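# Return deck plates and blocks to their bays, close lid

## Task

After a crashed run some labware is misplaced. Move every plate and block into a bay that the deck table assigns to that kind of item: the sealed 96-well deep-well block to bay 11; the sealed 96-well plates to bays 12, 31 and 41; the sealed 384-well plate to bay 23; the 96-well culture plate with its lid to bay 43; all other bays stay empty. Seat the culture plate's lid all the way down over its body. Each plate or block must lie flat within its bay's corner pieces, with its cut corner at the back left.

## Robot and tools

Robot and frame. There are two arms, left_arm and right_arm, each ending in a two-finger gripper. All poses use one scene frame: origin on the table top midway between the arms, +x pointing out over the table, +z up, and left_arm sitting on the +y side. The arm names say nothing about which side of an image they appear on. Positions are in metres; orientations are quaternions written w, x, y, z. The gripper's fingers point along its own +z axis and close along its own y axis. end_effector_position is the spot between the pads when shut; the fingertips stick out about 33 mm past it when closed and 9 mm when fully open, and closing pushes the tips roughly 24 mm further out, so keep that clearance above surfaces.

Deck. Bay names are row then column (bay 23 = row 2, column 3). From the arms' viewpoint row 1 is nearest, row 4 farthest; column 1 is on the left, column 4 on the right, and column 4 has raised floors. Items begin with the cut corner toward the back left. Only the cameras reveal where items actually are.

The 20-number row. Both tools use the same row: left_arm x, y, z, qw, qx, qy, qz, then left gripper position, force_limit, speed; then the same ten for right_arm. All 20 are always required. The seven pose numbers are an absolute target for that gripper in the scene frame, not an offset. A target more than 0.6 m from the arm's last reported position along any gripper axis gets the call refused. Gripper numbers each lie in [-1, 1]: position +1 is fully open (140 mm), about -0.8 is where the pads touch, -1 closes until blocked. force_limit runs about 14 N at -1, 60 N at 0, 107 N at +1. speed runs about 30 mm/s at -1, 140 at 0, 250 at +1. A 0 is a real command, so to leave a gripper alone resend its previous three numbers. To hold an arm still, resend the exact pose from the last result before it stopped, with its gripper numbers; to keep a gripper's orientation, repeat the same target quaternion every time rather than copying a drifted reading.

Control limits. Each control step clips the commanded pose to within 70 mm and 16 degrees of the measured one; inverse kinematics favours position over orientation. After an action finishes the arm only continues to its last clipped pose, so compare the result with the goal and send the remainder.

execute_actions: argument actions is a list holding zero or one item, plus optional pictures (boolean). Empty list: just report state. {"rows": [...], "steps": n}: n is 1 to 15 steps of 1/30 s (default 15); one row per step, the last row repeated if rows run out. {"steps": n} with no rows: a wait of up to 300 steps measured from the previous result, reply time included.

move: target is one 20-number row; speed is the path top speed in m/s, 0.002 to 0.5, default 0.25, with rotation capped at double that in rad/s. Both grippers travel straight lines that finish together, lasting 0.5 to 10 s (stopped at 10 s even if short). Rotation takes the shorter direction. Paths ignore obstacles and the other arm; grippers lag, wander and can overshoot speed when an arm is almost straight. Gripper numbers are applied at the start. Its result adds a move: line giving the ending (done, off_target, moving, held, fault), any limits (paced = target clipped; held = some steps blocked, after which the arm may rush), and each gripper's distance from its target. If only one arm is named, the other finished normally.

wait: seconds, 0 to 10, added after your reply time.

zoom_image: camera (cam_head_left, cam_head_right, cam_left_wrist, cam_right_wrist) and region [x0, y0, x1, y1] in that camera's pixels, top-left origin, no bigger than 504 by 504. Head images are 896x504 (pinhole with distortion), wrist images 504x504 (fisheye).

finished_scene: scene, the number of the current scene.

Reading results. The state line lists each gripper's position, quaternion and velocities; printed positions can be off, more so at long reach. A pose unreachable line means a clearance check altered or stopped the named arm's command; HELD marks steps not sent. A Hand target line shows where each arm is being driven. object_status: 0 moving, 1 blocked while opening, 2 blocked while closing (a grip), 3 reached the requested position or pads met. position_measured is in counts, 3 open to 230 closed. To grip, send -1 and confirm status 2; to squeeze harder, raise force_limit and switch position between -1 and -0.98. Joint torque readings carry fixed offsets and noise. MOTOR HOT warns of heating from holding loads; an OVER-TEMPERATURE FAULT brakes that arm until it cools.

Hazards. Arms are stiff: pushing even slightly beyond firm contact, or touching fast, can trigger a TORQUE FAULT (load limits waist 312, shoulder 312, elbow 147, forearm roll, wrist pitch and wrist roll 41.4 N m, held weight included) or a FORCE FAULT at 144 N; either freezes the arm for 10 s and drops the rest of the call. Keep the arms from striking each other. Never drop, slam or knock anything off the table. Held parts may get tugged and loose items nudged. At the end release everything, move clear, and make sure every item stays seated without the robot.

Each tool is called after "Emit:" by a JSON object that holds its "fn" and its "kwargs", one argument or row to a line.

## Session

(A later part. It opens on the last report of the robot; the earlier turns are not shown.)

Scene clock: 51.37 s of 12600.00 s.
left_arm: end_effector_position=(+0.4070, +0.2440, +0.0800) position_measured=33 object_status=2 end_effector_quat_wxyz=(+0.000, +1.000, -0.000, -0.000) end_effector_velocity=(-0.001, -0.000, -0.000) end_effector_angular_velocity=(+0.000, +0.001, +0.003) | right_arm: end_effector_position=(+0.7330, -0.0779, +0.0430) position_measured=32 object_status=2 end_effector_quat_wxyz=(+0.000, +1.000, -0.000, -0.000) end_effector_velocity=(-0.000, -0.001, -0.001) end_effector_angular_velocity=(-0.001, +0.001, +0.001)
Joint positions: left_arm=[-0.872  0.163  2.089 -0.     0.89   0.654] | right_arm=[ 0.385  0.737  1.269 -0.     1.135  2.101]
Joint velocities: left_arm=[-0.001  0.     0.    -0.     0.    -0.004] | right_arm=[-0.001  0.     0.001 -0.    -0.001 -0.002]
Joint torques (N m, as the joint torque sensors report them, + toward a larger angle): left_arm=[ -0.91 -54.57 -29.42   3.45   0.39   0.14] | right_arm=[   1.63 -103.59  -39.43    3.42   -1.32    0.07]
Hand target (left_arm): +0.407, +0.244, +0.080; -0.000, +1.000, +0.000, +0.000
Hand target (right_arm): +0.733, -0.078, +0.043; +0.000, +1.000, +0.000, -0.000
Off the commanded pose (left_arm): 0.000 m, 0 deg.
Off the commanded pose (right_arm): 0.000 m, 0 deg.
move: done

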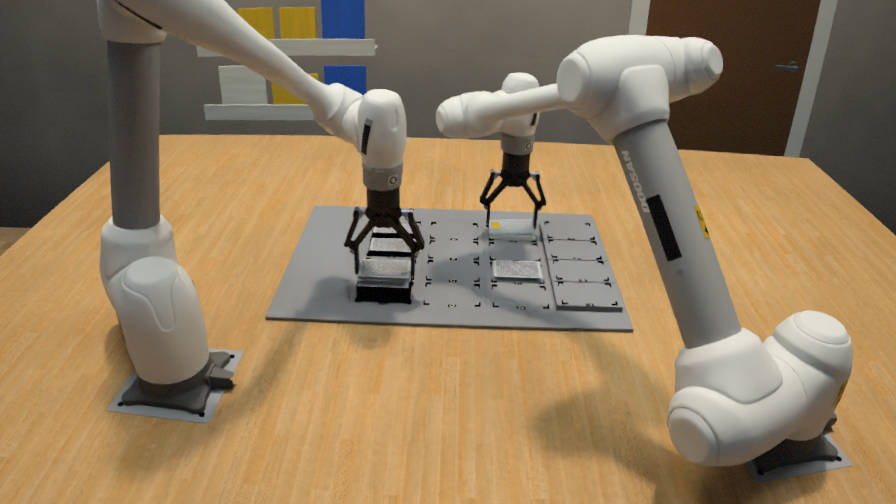

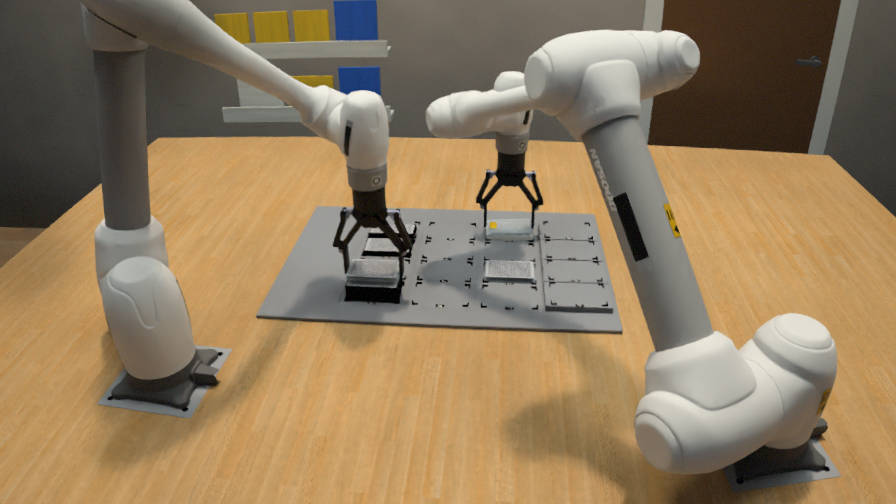

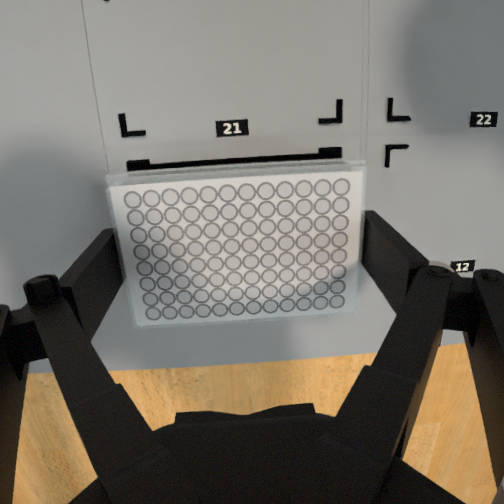

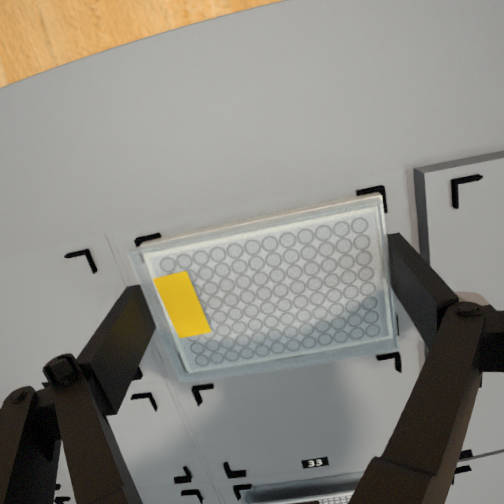

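Emit:
{"fn": "move", "kwargs": {
  "target": [0.407,0.2,0.08,0,1,0,0,-0.98,-0.3,-1,0.732,-0.0795,0.04,0,1,0,0,-0.98,-0.5,-1],
  "speed": 0.08
}}

Emit:
{"fn": "zoom_image", "kwargs": {
  "camera": "cam_right_wrist",
  "region": [110,170,270,400]
}}

Emit:
{"fn": "zoom_image", "kwargs": {
  "camera": "cam_right_wrist",
  "region": [260,170,420,400]
}}

Scene clock: 56.67 s of 12600.00 s.
left_arm: end_effector_position=(+0.4070, +0.2000, +0.0800) position_measured=33 object_status=2 end_effector_quat_wxyz=(+0.000, +1.000, +0.000, -0.000) end_effector_velocity=(-0.001, -0.001, -0.000) end_effector_angular_velocity=(+0.000, +0.002, +0.002) | right_arm: end_effector_position=(+0.7320, -0.0795, +0.0401) position_measured=32 object_status=2 end_effector_quat_wxyz=(-0.000, +1.000, +0.000, +0.000) end_effector_velocity=(-0.001, +0.000, -0.000) end_effector_angular_velocity=(-0.000, +0.000, +0.001)
Joint positions: left_arm=[-0.919  0.211  2.028 -0.     0.903  0.607] | right_arm=[0.385 0.737 1.276 0.    1.129 2.1  ]
Joint velocities: left_arm=[-0.001  0.001 -0.001 -0.002  0.001 -0.002] | right_arm=[ 0.001 -0.     0.001 -0.    -0.    -0.   ]
Joint torques (N m, as the joint torque sensors report them, + toward a larger angle): left_arm=[ -1.8  -59.52 -30.08   3.48   0.22  -0.32] | right_arm=[  1.14 -97.29 -33.8    2.76  -0.21   0.03]
Hand target (left_arm): +0.407, +0.200, +0.080; +0.000, +1.000, +0.000, -0.000
Hand target (right_arm): +0.732, -0.080, +0.040; -0.000, +1.000, +0.000, -0.000
Off the commanded pose (left_arm): 0.000 m, 0 deg.
Off the commanded pose (right_arm): 0.000 m, 0 deg.
After step 90, 1.40 s passed at rest.
move: done

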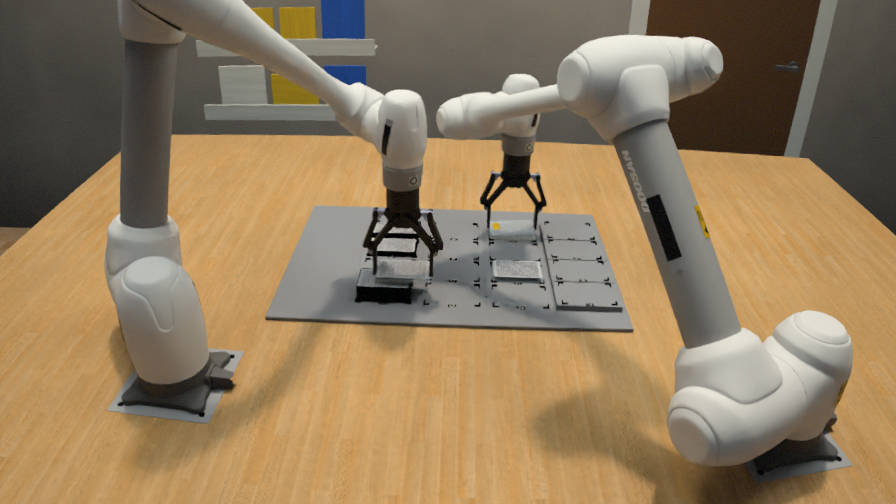

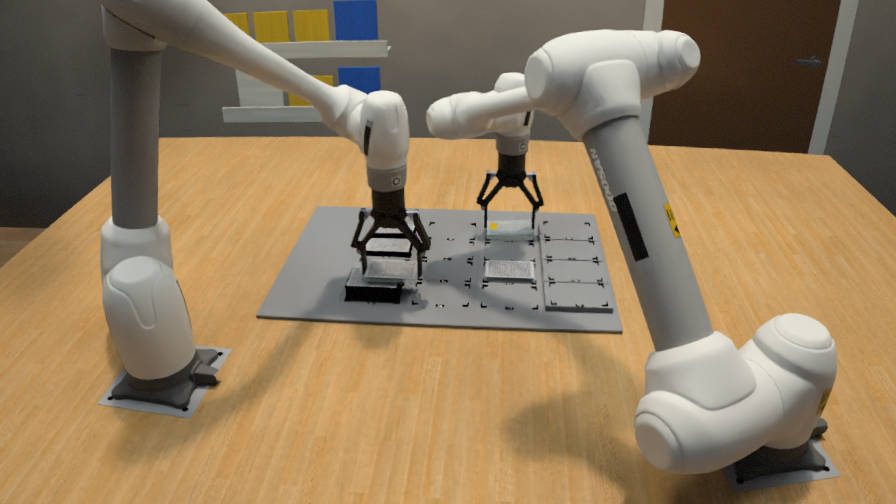

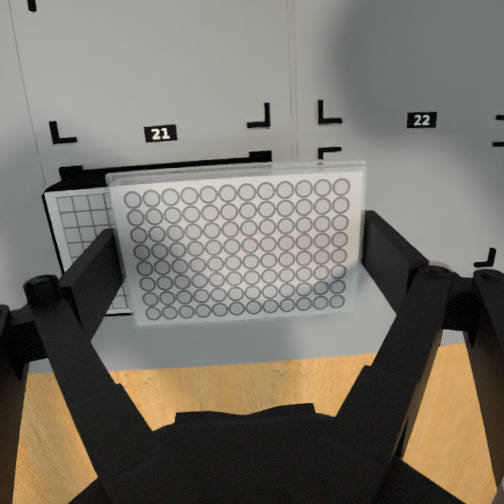

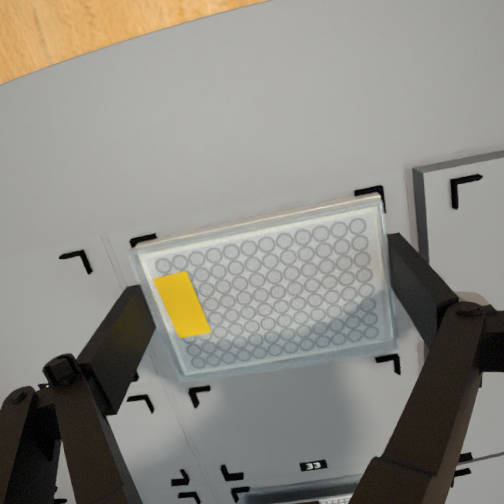

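Region (110, 170, 270, 400) of cam_right_wrist's 504x504 image, scaled by 2.191, with more detail than that image has; it fills the left 351 columns of this view, and the rest is white.

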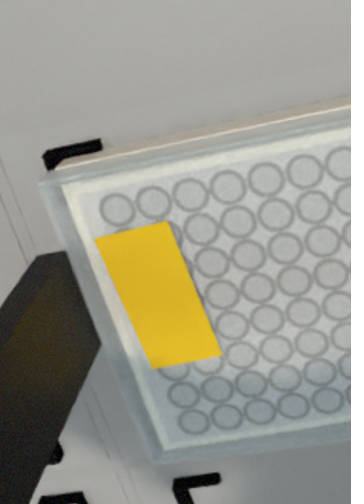

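Region (260, 170, 420, 400) of cam_right_wrist's 504x504 image, scaled by 2.191, with more detail than that image has; it fills the left 351 columns of this view, and the rest is white.

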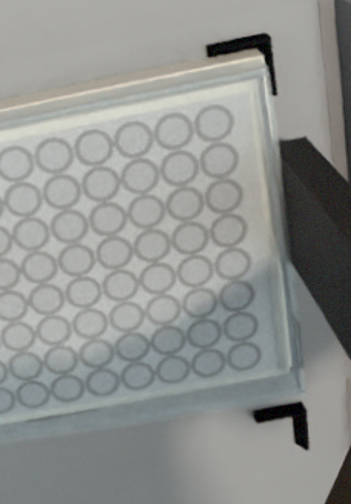

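Emit:
{"fn": "execute_actions", "kwargs": {
  "actions": [
    {"rows":[[0.407,0.2,0.08,0,1,0,0,-0.98,-0.3,-1,0.732,-0.079,0.0415,0,1,0,0,-0.98,-0.5,-1],[0.407,0.2,0.08,0,1,0,0,-0.98,-0.3,-1,0.732,-0.0785,0.042,0,1,0,0,-0.98,-0.5,-1]],"steps":10}
  ],
  "pictures": false
}}

Emit:
{"fn": "move", "kwargs": {
  "target": [0.407,0.2,0.08,0,1,0,0,-0.98,-0.3,-1,0.732,-0.0785,0.0395,0,1,0,0,-0.98,-0.5,-1],
  "speed": 0.01
}}

Emit:
{"fn": "zoom_image", "kwargs": {
  "camera": "cam_right_wrist",
  "region": [110,170,420,400]
}}

Emit:
{"fn": "zoom_image", "kwargs": {
  "camera": "cam_head_left",
  "region": [480,210,550,250]
}}

Scene clock: 67.43 s of 12600.00 s.
left_arm: end_effector_position=(+0.4070, +0.2000, +0.0800) position_measured=33 object_status=2 end_effector_quat_wxyz=(+0.000, +1.000, +0.000, -0.000) end_effector_velocity=(+0.001, +0.001, +0.000) end_effector_angular_velocity=(+0.001, -0.000, +0.001) | right_arm: end_effector_position=(+0.7320, -0.0786, +0.0419) position_measured=32 object_status=2 end_effector_quat_wxyz=(+0.000, +1.000, -0.000, -0.000) end_effector_velocity=(-0.001, +0.002, +0.002) end_effector_angular_velocity=(+0.001, -0.001, +0.001)
Joint positions: left_arm=[-0.919  0.211  2.028 -0.     0.903  0.606] | right_arm=[0.385 0.736 1.273 0.    1.132 2.101]
Joint velocities: left_arm=[ 0.001  0.    -0.     0.001  0.001 -0.001] | right_arm=[ 0.002 -0.002 -0.    -0.     0.001  0.001]
Joint torques (N m, as the joint torque sensors report them, + toward a larger angle): left_arm=[ -1.27 -58.29 -29.35   3.63   0.39  -0.19] | right_arm=[  -0.99 -103.4   -39.99    4.12   -0.01   -0.37]
Hand target (left_arm): +0.407, +0.200, +0.080; +0.000, +1.000, -0.000, -0.000
Hand target (right_arm): +0.732, -0.078, +0.042; +0.000, +1.000, -0.000, +0.000
Off the commanded pose (left_arm): 0.000 m, 0 deg.
Off the commanded pose (right_arm): 0.000 m, 0 deg.
Steps of this call (steps 1 to 90: nothing new was sent; then 7.43 s passed at rest; steps 91 to 100: all 10 steps of this action). Readings (end_effector_position | what the end effector reports):
91: left_arm (+0.4070, +0.2000, +0.0800) | right_arm (+0.7320, -0.0795, +0.0400) | left_arm position_measured=33 object_status=2 | right_arm position_measured=32 object_status=2
92: left_arm (+0.4070, +0.2000, +0.0800) | right_arm (+0.7321, -0.0794, +0.0402) | left_arm position_measured=33 object_status=2 | right_arm position_measured=32 object_status=2
94: left_arm (+0.4070, +0.2000, +0.0800) | right_arm (+0.7320, -0.0792, +0.0410) | left_arm position_measured=33 object_status=2 | right_arm position_measured=32 object_status=2
98: left_arm (+0.4070, +0.2000, +0.0800) | right_arm (+0.7320, -0.0787, +0.0417) | left_arm position_measured=33 object_status=2 | right_arm position_measured=32 object_status=2
100: the state above

Scene clock: 68.37 s of 12600.00 s.
left_arm: end_effector_position=(+0.4070, +0.2000, +0.0800) position_measured=33 object_status=2 end_effector_quat_wxyz=(+0.000, +1.000, -0.000, -0.000) end_effector_velocity=(+0.000, -0.000, +0.000) end_effector_angular_velocity=(+0.000, -0.000, -0.000) | right_arm: end_effector_position=(+0.7320, -0.0785, +0.0397) position_measured=32 object_status=2 end_effector_quat_wxyz=(-0.000, +1.000, -0.000, +0.000) end_effector_velocity=(-0.000, -0.000, +0.000) end_effector_angular_velocity=(-0.000, -0.000, +0.000)
Joint positions: left_arm=[-0.919  0.211  2.028 -0.     0.903  0.606] | right_arm=[0.385 0.738 1.275 0.    1.129 2.101]
Joint velocities: left_arm=[-0.     0.    -0.001  0.001  0.001 -0.   ] | right_arm=[-0.    -0.     0.001 -0.    -0.    -0.   ]
Joint torques (N m, as the joint torque sensors report them, + toward a larger angle): left_arm=[ -0.94 -59.48 -30.08   3.65   0.36  -0.27] | right_arm=[ -1.03 -87.6  -30.64   3.45  -1.29  -0.55]
Hand target (left_arm): +0.407, +0.200, +0.080; +0.000, +1.000, -0.000, -0.000
Hand target (right_arm): +0.732, -0.079, +0.040; -0.000, +1.000, +0.000, -0.000
Off the commanded pose (left_arm): 0.000 m, 0 deg.
Off the commanded pose (right_arm): 0.000 m, 0 deg.
move: done

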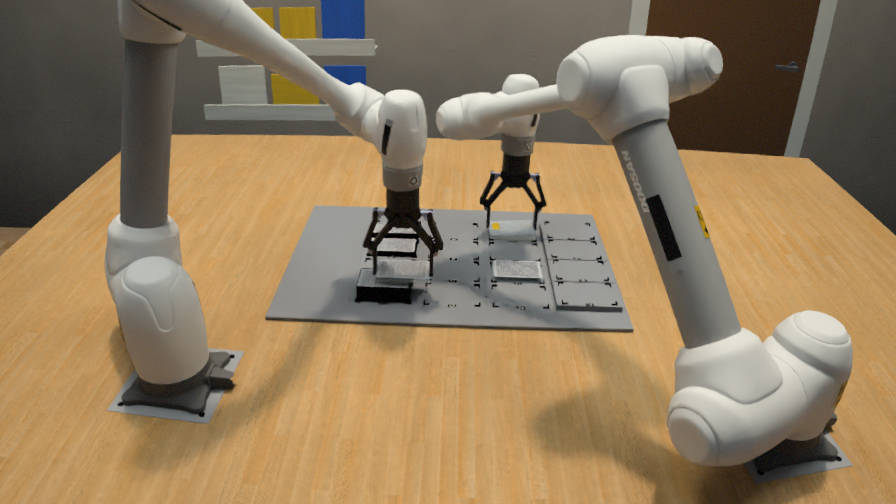

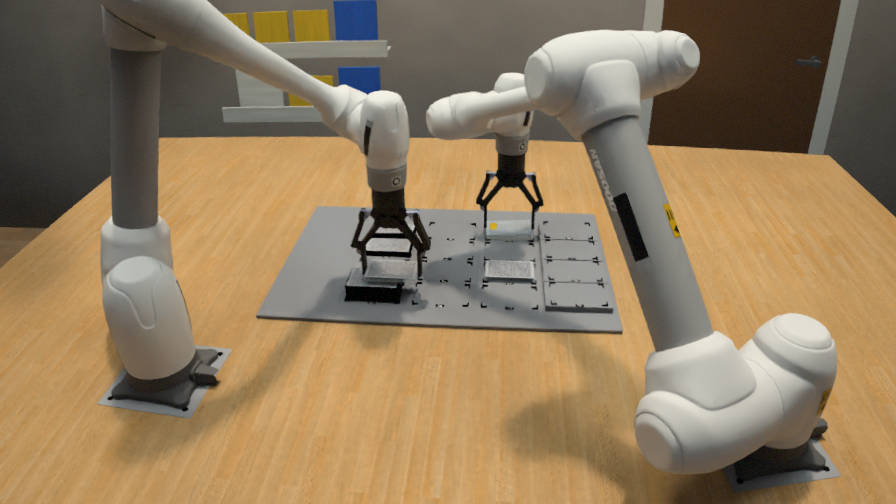

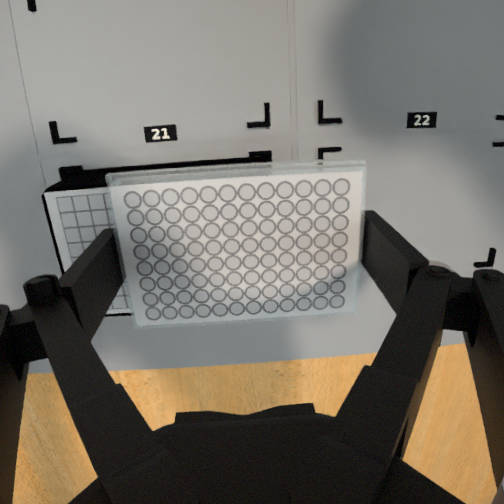

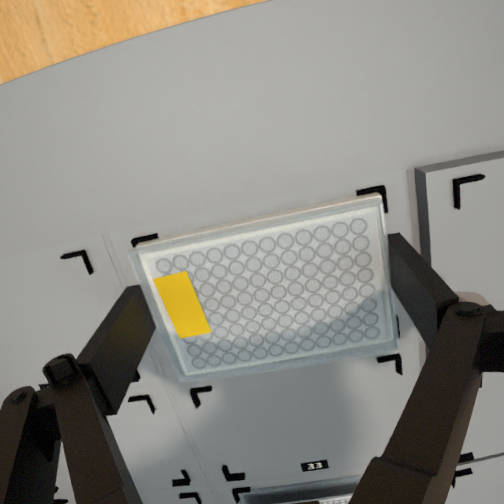

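Region (110, 170, 420, 400) of cam_right_wrist's 504x504 image, scaled by 1.626, with more detail than that image has; it fills the top 374 rows of this view, and the rest is white.

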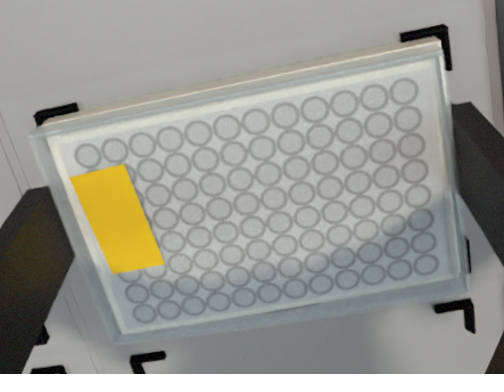

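Region (480, 210, 550, 250) of cam_head_left's 896x504 image, scaled by 7.200, with more detail than that image has; it fills the top 288 rows of this view, and the rest is white.

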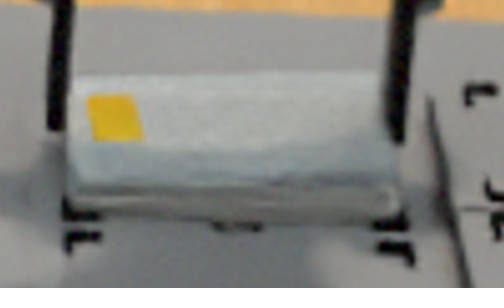

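Emit:
{"fn": "move", "kwargs": {
  "target": [0.407,0.2,0.08,0,1,0,0,-0.98,-0.3,-1,0.732,-0.0785,0.040,0,1,0,0,1,-0.5,-1]
}}

Emit:
{"fn": "zoom_image", "kwargs": {
  "camera": "cam_right_wrist",
  "region": [110,170,420,400]
}}

Emit:
{"fn": "zoom_image", "kwargs": {
  "camera": "cam_head_left",
  "region": [480,210,550,250]
}}

Scene clock: 74.30 s of 12600.00 s.
left_arm: end_effector_position=(+0.4070, +0.2000, +0.0800) position_measured=33 object_status=2 end_effector_quat_wxyz=(+0.000, +1.000, -0.000, +0.000) end_effector_velocity=(+0.000, -0.000, +0.000) end_effector_angular_velocity=(-0.000, -0.000, +0.001) | right_arm: end_effector_position=(+0.7320, -0.0785, +0.0400) position_measured=3 object_status=3 end_effector_quat_wxyz=(+0.000, +1.000, +0.000, +0.000) end_effector_velocity=(+0.001, -0.000, +0.001) end_effector_angular_velocity=(+0.000, -0.001, -0.000)
Joint positions: left_arm=[-0.919  0.211  2.028  0.     0.903  0.606] | right_arm=[ 0.385  0.738  1.275 -0.     1.129  2.101]
Joint velocities: left_arm=[-0.    -0.    -0.001 -0.     0.    -0.001] | right_arm=[-0.     0.    -0.001 -0.     0.     0.   ]
Joint torques (N m, as the joint torque sensors report them, + toward a larger angle): left_arm=[ -1.23 -58.82 -30.25   3.47   0.32  -0.3 ] | right_arm=[   3.95 -104.    -38.4     4.18   -0.31   -0.69]
Hand target (left_arm): +0.407, +0.200, +0.080; -0.000, +1.000, -0.000, +0.000
Hand target (right_arm): +0.732, -0.078, +0.040; +0.000, +1.000, -0.000, +0.000
Off the commanded pose (left_arm): 0.000 m, 0 deg.
Off the commanded pose (right_arm): 0.000 m, 0 deg.
After step 90, 2.10 s passed at rest.
move: done

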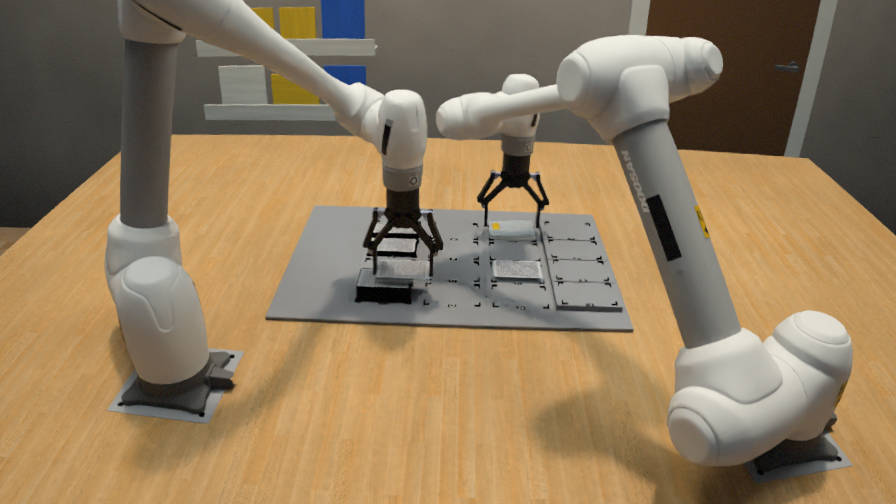

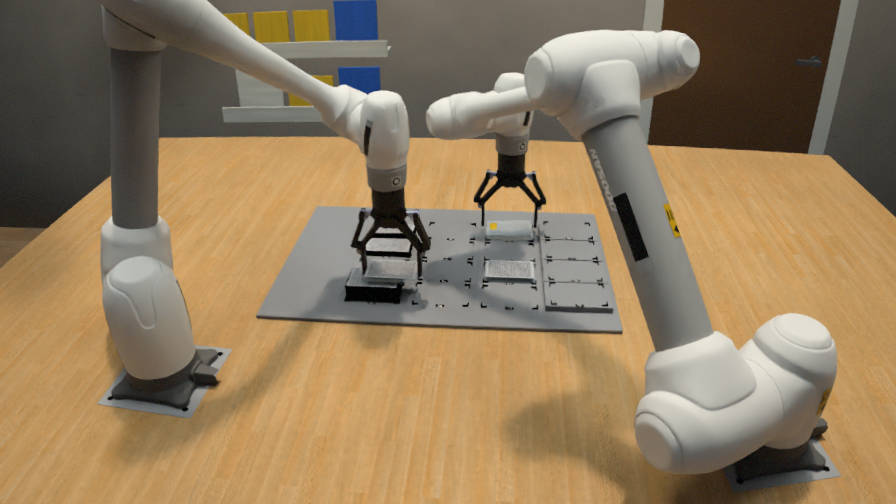

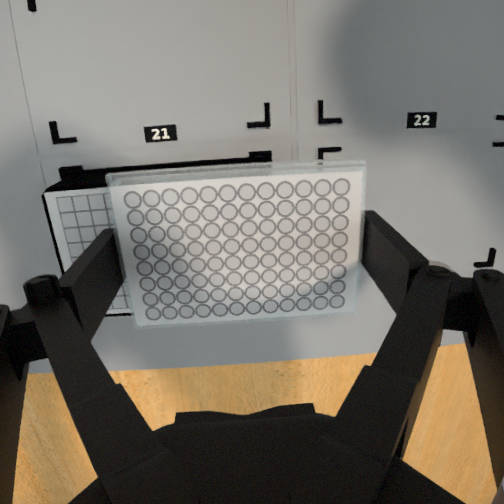

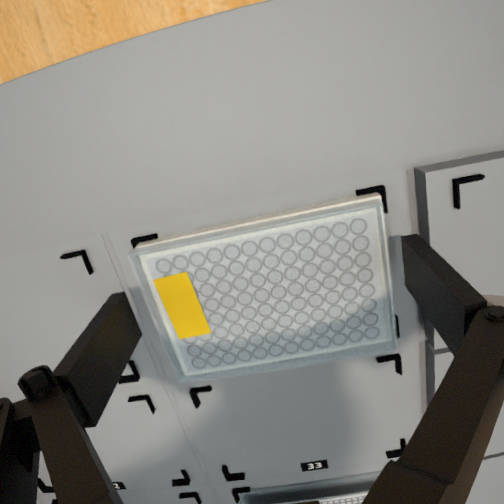

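Region (110, 170, 420, 400) of cam_right_wrist's 504x504 image, scaled by 1.626, with more detail than that image has; it fills the top 374 rows of this view, and the rest is white.

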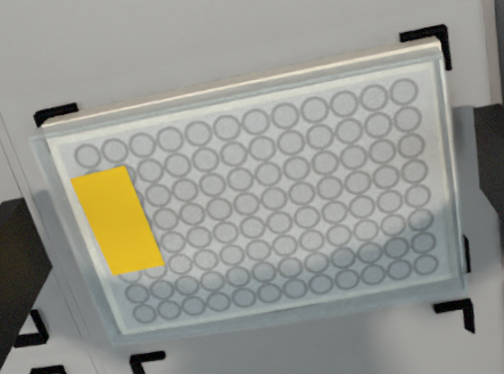

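Region (480, 210, 550, 250) of cam_head_left's 896x504 image, scaled by 7.200, with more detail than that image has; it fills the top 288 rows of this view, and the rest is white.

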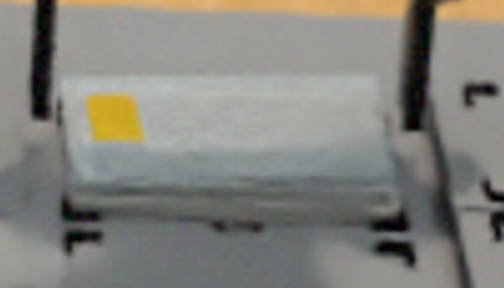

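Emit:
{"fn": "zoom_image", "kwargs": {
  "camera": "cam_right_wrist",
  "region": [340,180,410,250]
}}

Emit:
{"fn": "zoom_image", "kwargs": {
  "camera": "cam_right_wrist",
  "region": [340,300,410,370]
}}

Emit:
{"fn": "zoom_image", "kwargs": {
  "camera": "cam_right_wrist",
  "region": [120,225,200,305]
}}

Emit:
{"fn": "zoom_image", "kwargs": {
  "camera": "cam_right_wrist",
  "region": [155,320,235,400]
}}

Region (340, 180, 410, 250) of cam_right_wrist's 504x504 image, scaled by 7.200, with more detail than that image has.

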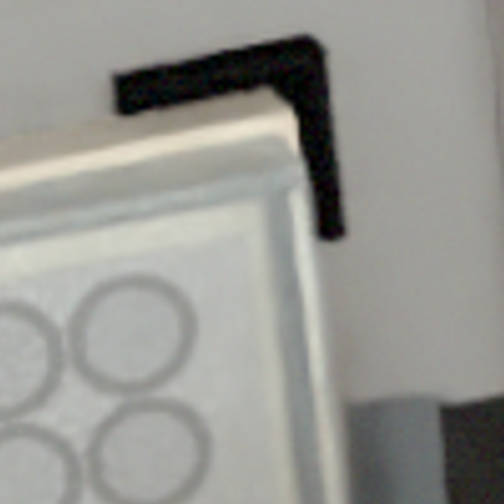

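Region (340, 300, 410, 370) of cam_right_wrist's 504x504 image, scaled by 7.200, with more detail than that image has.

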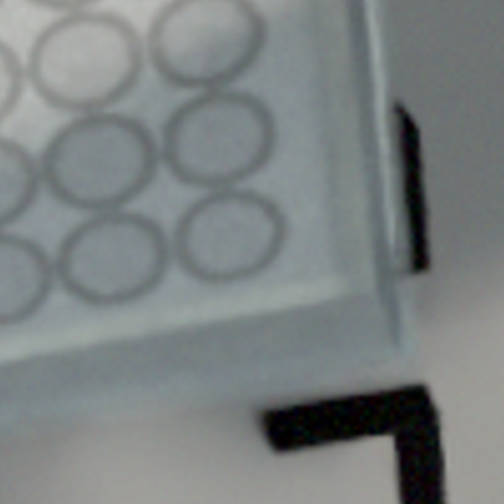

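Region (120, 225, 200, 305) of cam_right_wrist's 504x504 image, scaled by 6.300, with more detail than that image has.

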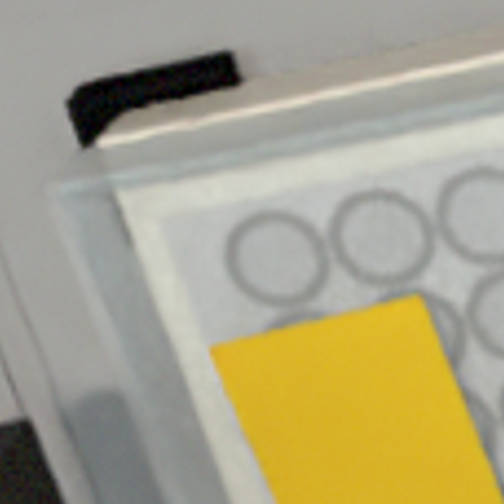

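Region (155, 320, 235, 400) of cam_right_wrist's 504x504 image, scaled by 6.300, with more detail than that image has.

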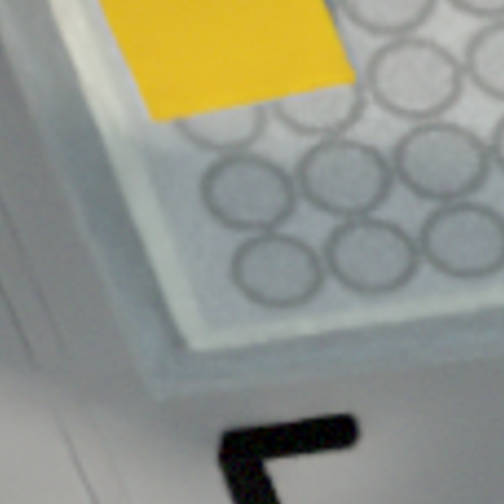

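Emit:
{"fn": "execute_actions", "kwargs": {
  "actions": [
    {"rows":[[0.407,0.2,0.08,0,1,0,0,-0.98,-0.3,-1,0.732,-0.0785,0.0405,0,1,0,0,-1,-0.6,-0.6]],"steps":15}
  ],
  "pictures": false
}}

Emit:
{"fn": "execute_actions", "kwargs": {
  "actions": [
    {"rows":[[0.407,0.2,0.08,0,1,0,0,-0.98,-0.3,-1,0.732,-0.0785,0.043,0,1,0,0,-1,-0.6,-0.6]],"steps":8}
  ],
  "pictures": false
}}

Emit:
{"fn": "execute_actions", "kwargs": {
  "actions": [
    {"rows":[[0.407,0.2,0.08,0,1,0,0,-0.98,-0.3,-1,0.7323,-0.0808,0.043,0,1,0.002,0,-1,-0.6,-0.6]],"steps":10}
  ],
  "pictures": false
}}

Emit:
{"fn": "move", "kwargs": {
  "target": [0.407,0.2,0.08,0,1,0,0,-0.98,-0.3,-1,0.7323,-0.0808,0.0395,0,1,0.002,0,-1,-0.6,-0.6],
  "speed": 0.01
}}

Emit:
{"fn": "zoom_image", "kwargs": {
  "camera": "cam_right_wrist",
  "region": [110,170,420,400]
}}

Scene clock: 94.83 s of 12600.00 s.
left_arm: end_effector_position=(+0.4070, +0.2000, +0.0800) position_measured=33 object_status=2 end_effector_quat_wxyz=(-0.000, +1.000, -0.000, -0.000) end_effector_velocity=(-0.001, -0.000, -0.000) end_effector_angular_velocity=(+0.000, +0.001, -0.000) | right_arm: end_effector_position=(+0.7322, -0.0784, +0.0412) position_measured=42 object_status=0 end_effector_quat_wxyz=(-0.000, +1.000, -0.000, +0.000) end_effector_velocity=(-0.001, -0.001, -0.003) end_effector_angular_velocity=(-0.002, +0.004, +0.000)
Joint positions: left_arm=[-0.919  0.211  2.028  0.     0.903  0.606] | right_arm=[0.385 0.737 1.274 0.    1.13  2.101]
Joint velocities: left_arm=[-0.001 -0.     0.    -0.001  0.    -0.   ] | right_arm=[ 0.     0.002  0.003 -0.     0.    -0.   ]
Joint torques (N m, as the joint torque sensors report them, + toward a larger angle): left_arm=[  0.39 -59.74 -29.65   3.65   0.28  -0.37] | right_arm=[ 14.54 -52.96 -13.17   7.35  -2.62  -0.12]
Hand target (left_arm): +0.407, +0.200, +0.080; +0.000, +1.000, -0.000, -0.000
Hand target (right_arm): +0.732, -0.078, +0.041; +0.000, +1.000, -0.000, -0.000
Off the commanded pose (left_arm): 0.000 m, 0 deg.
Off the commanded pose (right_arm): 0.001 m, 0 deg.
Steps of this call (steps 1 to 90: nothing new was sent; then 17.03 s passed at rest; steps 91 to 105: all 15 steps of this action). Readings (end_effector_position | what the end effector reports):
91: left_arm (+0.4070, +0.2000, +0.0800) | right_arm (+0.7320, -0.0785, +0.0400) | left_arm position_measured=33 object_status=2 | right_arm position_measured=3 object_status=0
92: left_arm (+0.4070, +0.2000, +0.0800) | right_arm (+0.7320, -0.0785, +0.0402) | left_arm position_measured=33 object_status=2 | right_arm position_measured=5 object_status=0
94: left_arm (+0.4070, +0.2000, +0.0800) | right_arm (+0.7320, -0.0785, +0.0404) | left_arm position_measured=33 object_status=2 | right_arm position_measured=13 object_status=0
98: left_arm (+0.4070, +0.2000, +0.0800) | right_arm (+0.7321, -0.0784, +0.0408) | left_arm position_measured=33 object_status=2 | right_arm position_measured=29 object_status=0
105: the state above

Scene clock: 95.10 s of 12600.00 s.
left_arm: end_effector_position=(+0.4070, +0.2000, +0.0800) position_measured=33 object_status=2 end_effector_quat_wxyz=(-0.000, +1.000, +0.000, -0.000) end_effector_velocity=(+0.000, +0.000, +0.000) end_effector_angular_velocity=(+0.000, +0.000, -0.001) | right_arm: end_effector_position=(+0.7320, -0.0786, +0.0429) position_measured=50 object_status=0 end_effector_quat_wxyz=(+0.000, +1.000, -0.000, -0.000) end_effector_velocity=(-0.000, +0.000, +0.001) end_effector_angular_velocity=(-0.000, +0.000, +0.000)
Joint positions: left_arm=[-0.919  0.211  2.028 -0.     0.903  0.606] | right_arm=[0.385 0.736 1.273 0.    1.133 2.101]
Joint velocities: left_arm=[ 0.    -0.    -0.     0.     0.001  0.001] | right_arm=[ 0.    -0.    -0.001 -0.     0.002  0.   ]
Joint torques (N m, as the joint torque sensors report them, + toward a larger angle): left_arm=[ -0.25 -59.11 -29.17   3.6    0.3   -0.21] | right_arm=[ 10.76 -57.37 -15.82   6.95  -1.94   0.15]
Hand target (left_arm): +0.407, +0.200, +0.080; +0.000, +1.000, +0.000, +0.000
Hand target (right_arm): +0.732, -0.078, +0.043; +0.000, +1.000, -0.000, +0.000
Off the commanded pose (left_arm): 0.000 m, 0 deg.
Off the commanded pose (right_arm): 0.000 m, 0 deg.
Steps of this call (steps 1 to 8: all 8 steps of this action). Readings (end_effector_position | what the end effector reports):
1: left_arm (+0.4070, +0.2000, +0.0800) | right_arm (+0.7322, -0.0785, +0.0412) | left_arm position_measured=33 object_status=2 | right_arm position_measured=42 object_status=0
2: left_arm (+0.4070, +0.2000, +0.0800) | right_arm (+0.7321, -0.0785, +0.0415) | left_arm position_measured=33 object_status=2 | right_arm position_measured=42 object_status=2
4: left_arm (+0.4070, +0.2000, +0.0800) | right_arm (+0.7320, -0.0786, +0.0423) | left_arm position_measured=33 object_status=2 | right_arm position_measured=45 object_status=0
8: the state above

Scene clock: 95.43 s of 12600.00 s.
left_arm: end_effector_position=(+0.4070, +0.2000, +0.0800) position_measured=33 object_status=2 end_effector_quat_wxyz=(-0.000, +1.000, +0.000, -0.000) end_effector_velocity=(+0.000, -0.001, +0.000) end_effector_angular_velocity=(-0.001, -0.000, +0.000) | right_arm: end_effector_position=(+0.7323, -0.0806, +0.0431) position_measured=54 object_status=0 end_effector_quat_wxyz=(-0.000, +1.000, +0.002, +0.000) end_effector_velocity=(-0.001, -0.001, -0.003) end_effector_angular_velocity=(-0.002, +0.003, +0.000)
Joint positions: left_arm=[-0.919  0.211  2.028  0.     0.903  0.606] | right_arm=[0.383 0.734 1.275 0.    1.132 2.095]
Joint velocities: left_arm=[ 0.     0.    -0.    -0.001 -0.001  0.001] | right_arm=[-0.001  0.002  0.002  0.     0.    -0.001]
Joint torques (N m, as the joint torque sensors report them, + toward a larger angle): left_arm=[ -1.18 -58.74 -29.64   3.62   0.36  -0.27] | right_arm=[ -5.31 -43.83  -4.11  -0.73   0.91  -0.61]
Hand target (left_arm): +0.407, +0.200, +0.080; +0.000, +1.000, +0.000, +0.000
Hand target (right_arm): +0.732, -0.081, +0.043; +0.000, +1.000, +0.002, -0.000
Off the commanded pose (left_arm): 0.000 m, 0 deg.
Off the commanded pose (right_arm): 0.000 m, 0 deg.
Steps of this call (steps 1 to 10: all 10 steps of this action). Readings (end_effector_position | what the end effector reports):
1: left_arm (+0.4070, +0.2000, +0.0800) | right_arm (+0.7320, -0.0786, +0.0430) | left_arm position_measured=33 object_status=2 | right_arm position_measured=50 object_status=0
2: left_arm (+0.4070, +0.2000, +0.0800) | right_arm (+0.7321, -0.0792, +0.0431) | left_arm position_measured=33 object_status=2 | right_arm position_measured=50 object_status=0
4: left_arm (+0.4070, +0.2000, +0.0800) | right_arm (+0.7322, -0.0800, +0.0432) | left_arm position_measured=33 object_status=2 | right_arm position_measured=53 object_status=0
8: left_arm (+0.4070, +0.2000, +0.0800) | right_arm (+0.7323, -0.0805, +0.0432) | left_arm position_measured=33 object_status=2 | right_arm position_measured=54 object_status=0
10: the state above

Scene clock: 106.20 s of 12600.00 s.
left_arm: end_effector_position=(+0.4070, +0.2000, +0.0800) position_measured=33 object_status=2 end_effector_quat_wxyz=(-0.000, +1.000, +0.000, -0.000) end_effector_velocity=(+0.000, +0.000, +0.000) end_effector_angular_velocity=(+0.001, +0.000, -0.001) | right_arm: end_effector_position=(+0.7398, -0.0762, +0.0619) position_measured=216 object_status=2 end_effector_quat_wxyz=(-0.007, +1.000, +0.002, +0.012) end_effector_velocity=(-0.000, +0.001, +0.002) end_effector_angular_velocity=(+0.002, -0.001, +0.001)
Joint positions: left_arm=[-0.919  0.211  2.028 -0.     0.903  0.606] | right_arm=[0.383 0.72  1.264 0.001 1.129 2.094]
Joint velocities: left_arm=[ 0.     0.    -0.     0.001  0.001  0.001] | right_arm=[ 0.001 -0.002 -0.001  0.001  0.    -0.   ]
Joint torques (N m, as the joint torque sensors report them, + toward a larger angle): left_arm=[ -1.53 -58.21 -30.04   3.46   0.44  -0.29] | right_arm=[ 13.49 -59.01 -16.22   7.94  -4.56  -0.34]
Hand target (left_arm): +0.407, +0.200, +0.080; -0.000, +1.000, +0.000, +0.000
Hand target (right_arm): +0.739, -0.076, +0.061; -0.007, +1.000, +0.002, +0.012
Off the commanded pose (left_arm): 0.000 m, 0 deg.
Off the commanded pose (right_arm): 0.024 m, 2 deg.
FORCE FAULT: contact force on the right arm reached its limit, and that arm stopped for 10 seconds. The contact can be on any part of that arm, not only on its tool. That arm's remaining commands of this call were not run. That arm holds still and accepts commands again. Move the arm away from the contact; if what it grips holds it there, let go first. Pushing or pulling that hard again can fault the arm again.
move: fault (right_arm)

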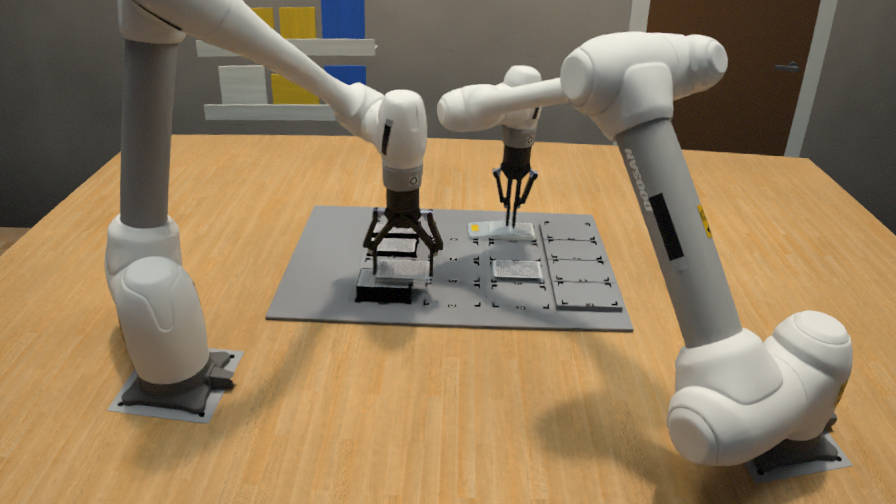

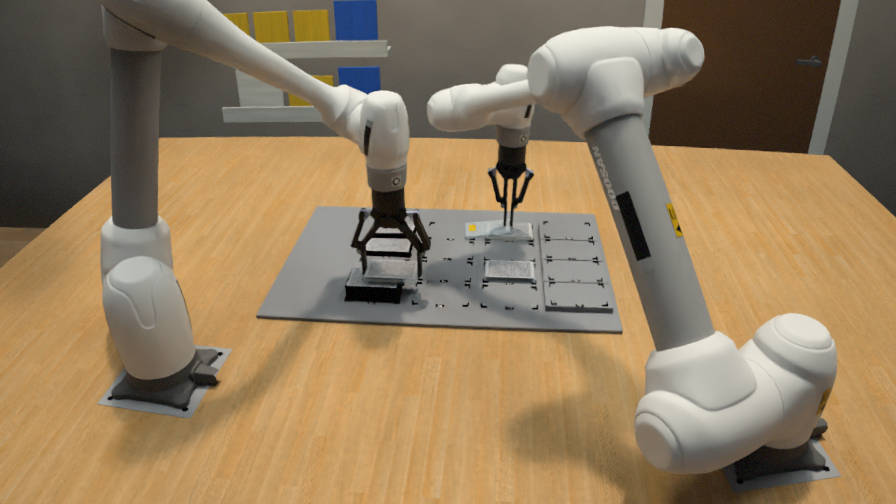

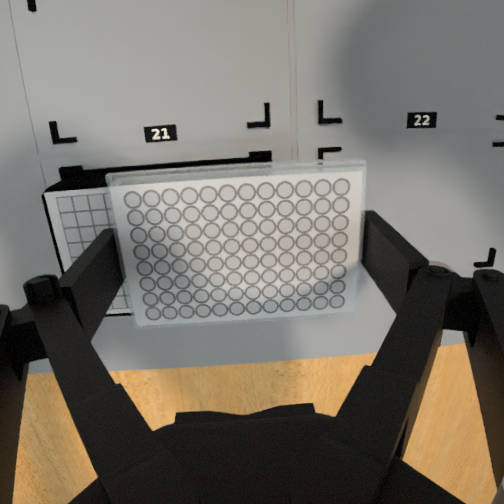

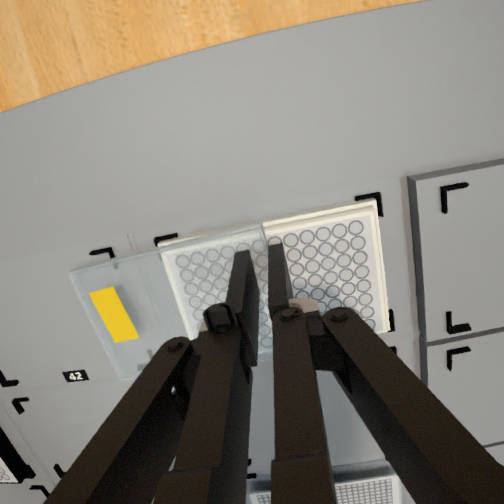

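Region (110, 170, 420, 400) of cam_right_wrist's 504x504 image, scaled by 1.626, with more detail than that image has; it fills the top 374 rows of this view, and the rest is white.

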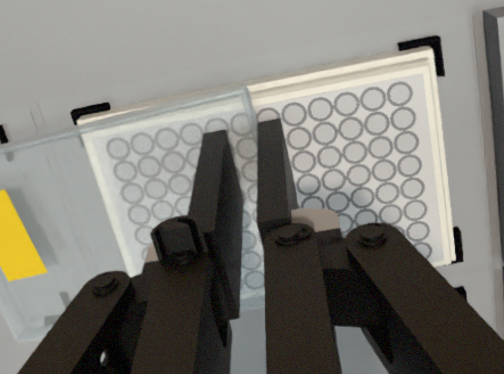

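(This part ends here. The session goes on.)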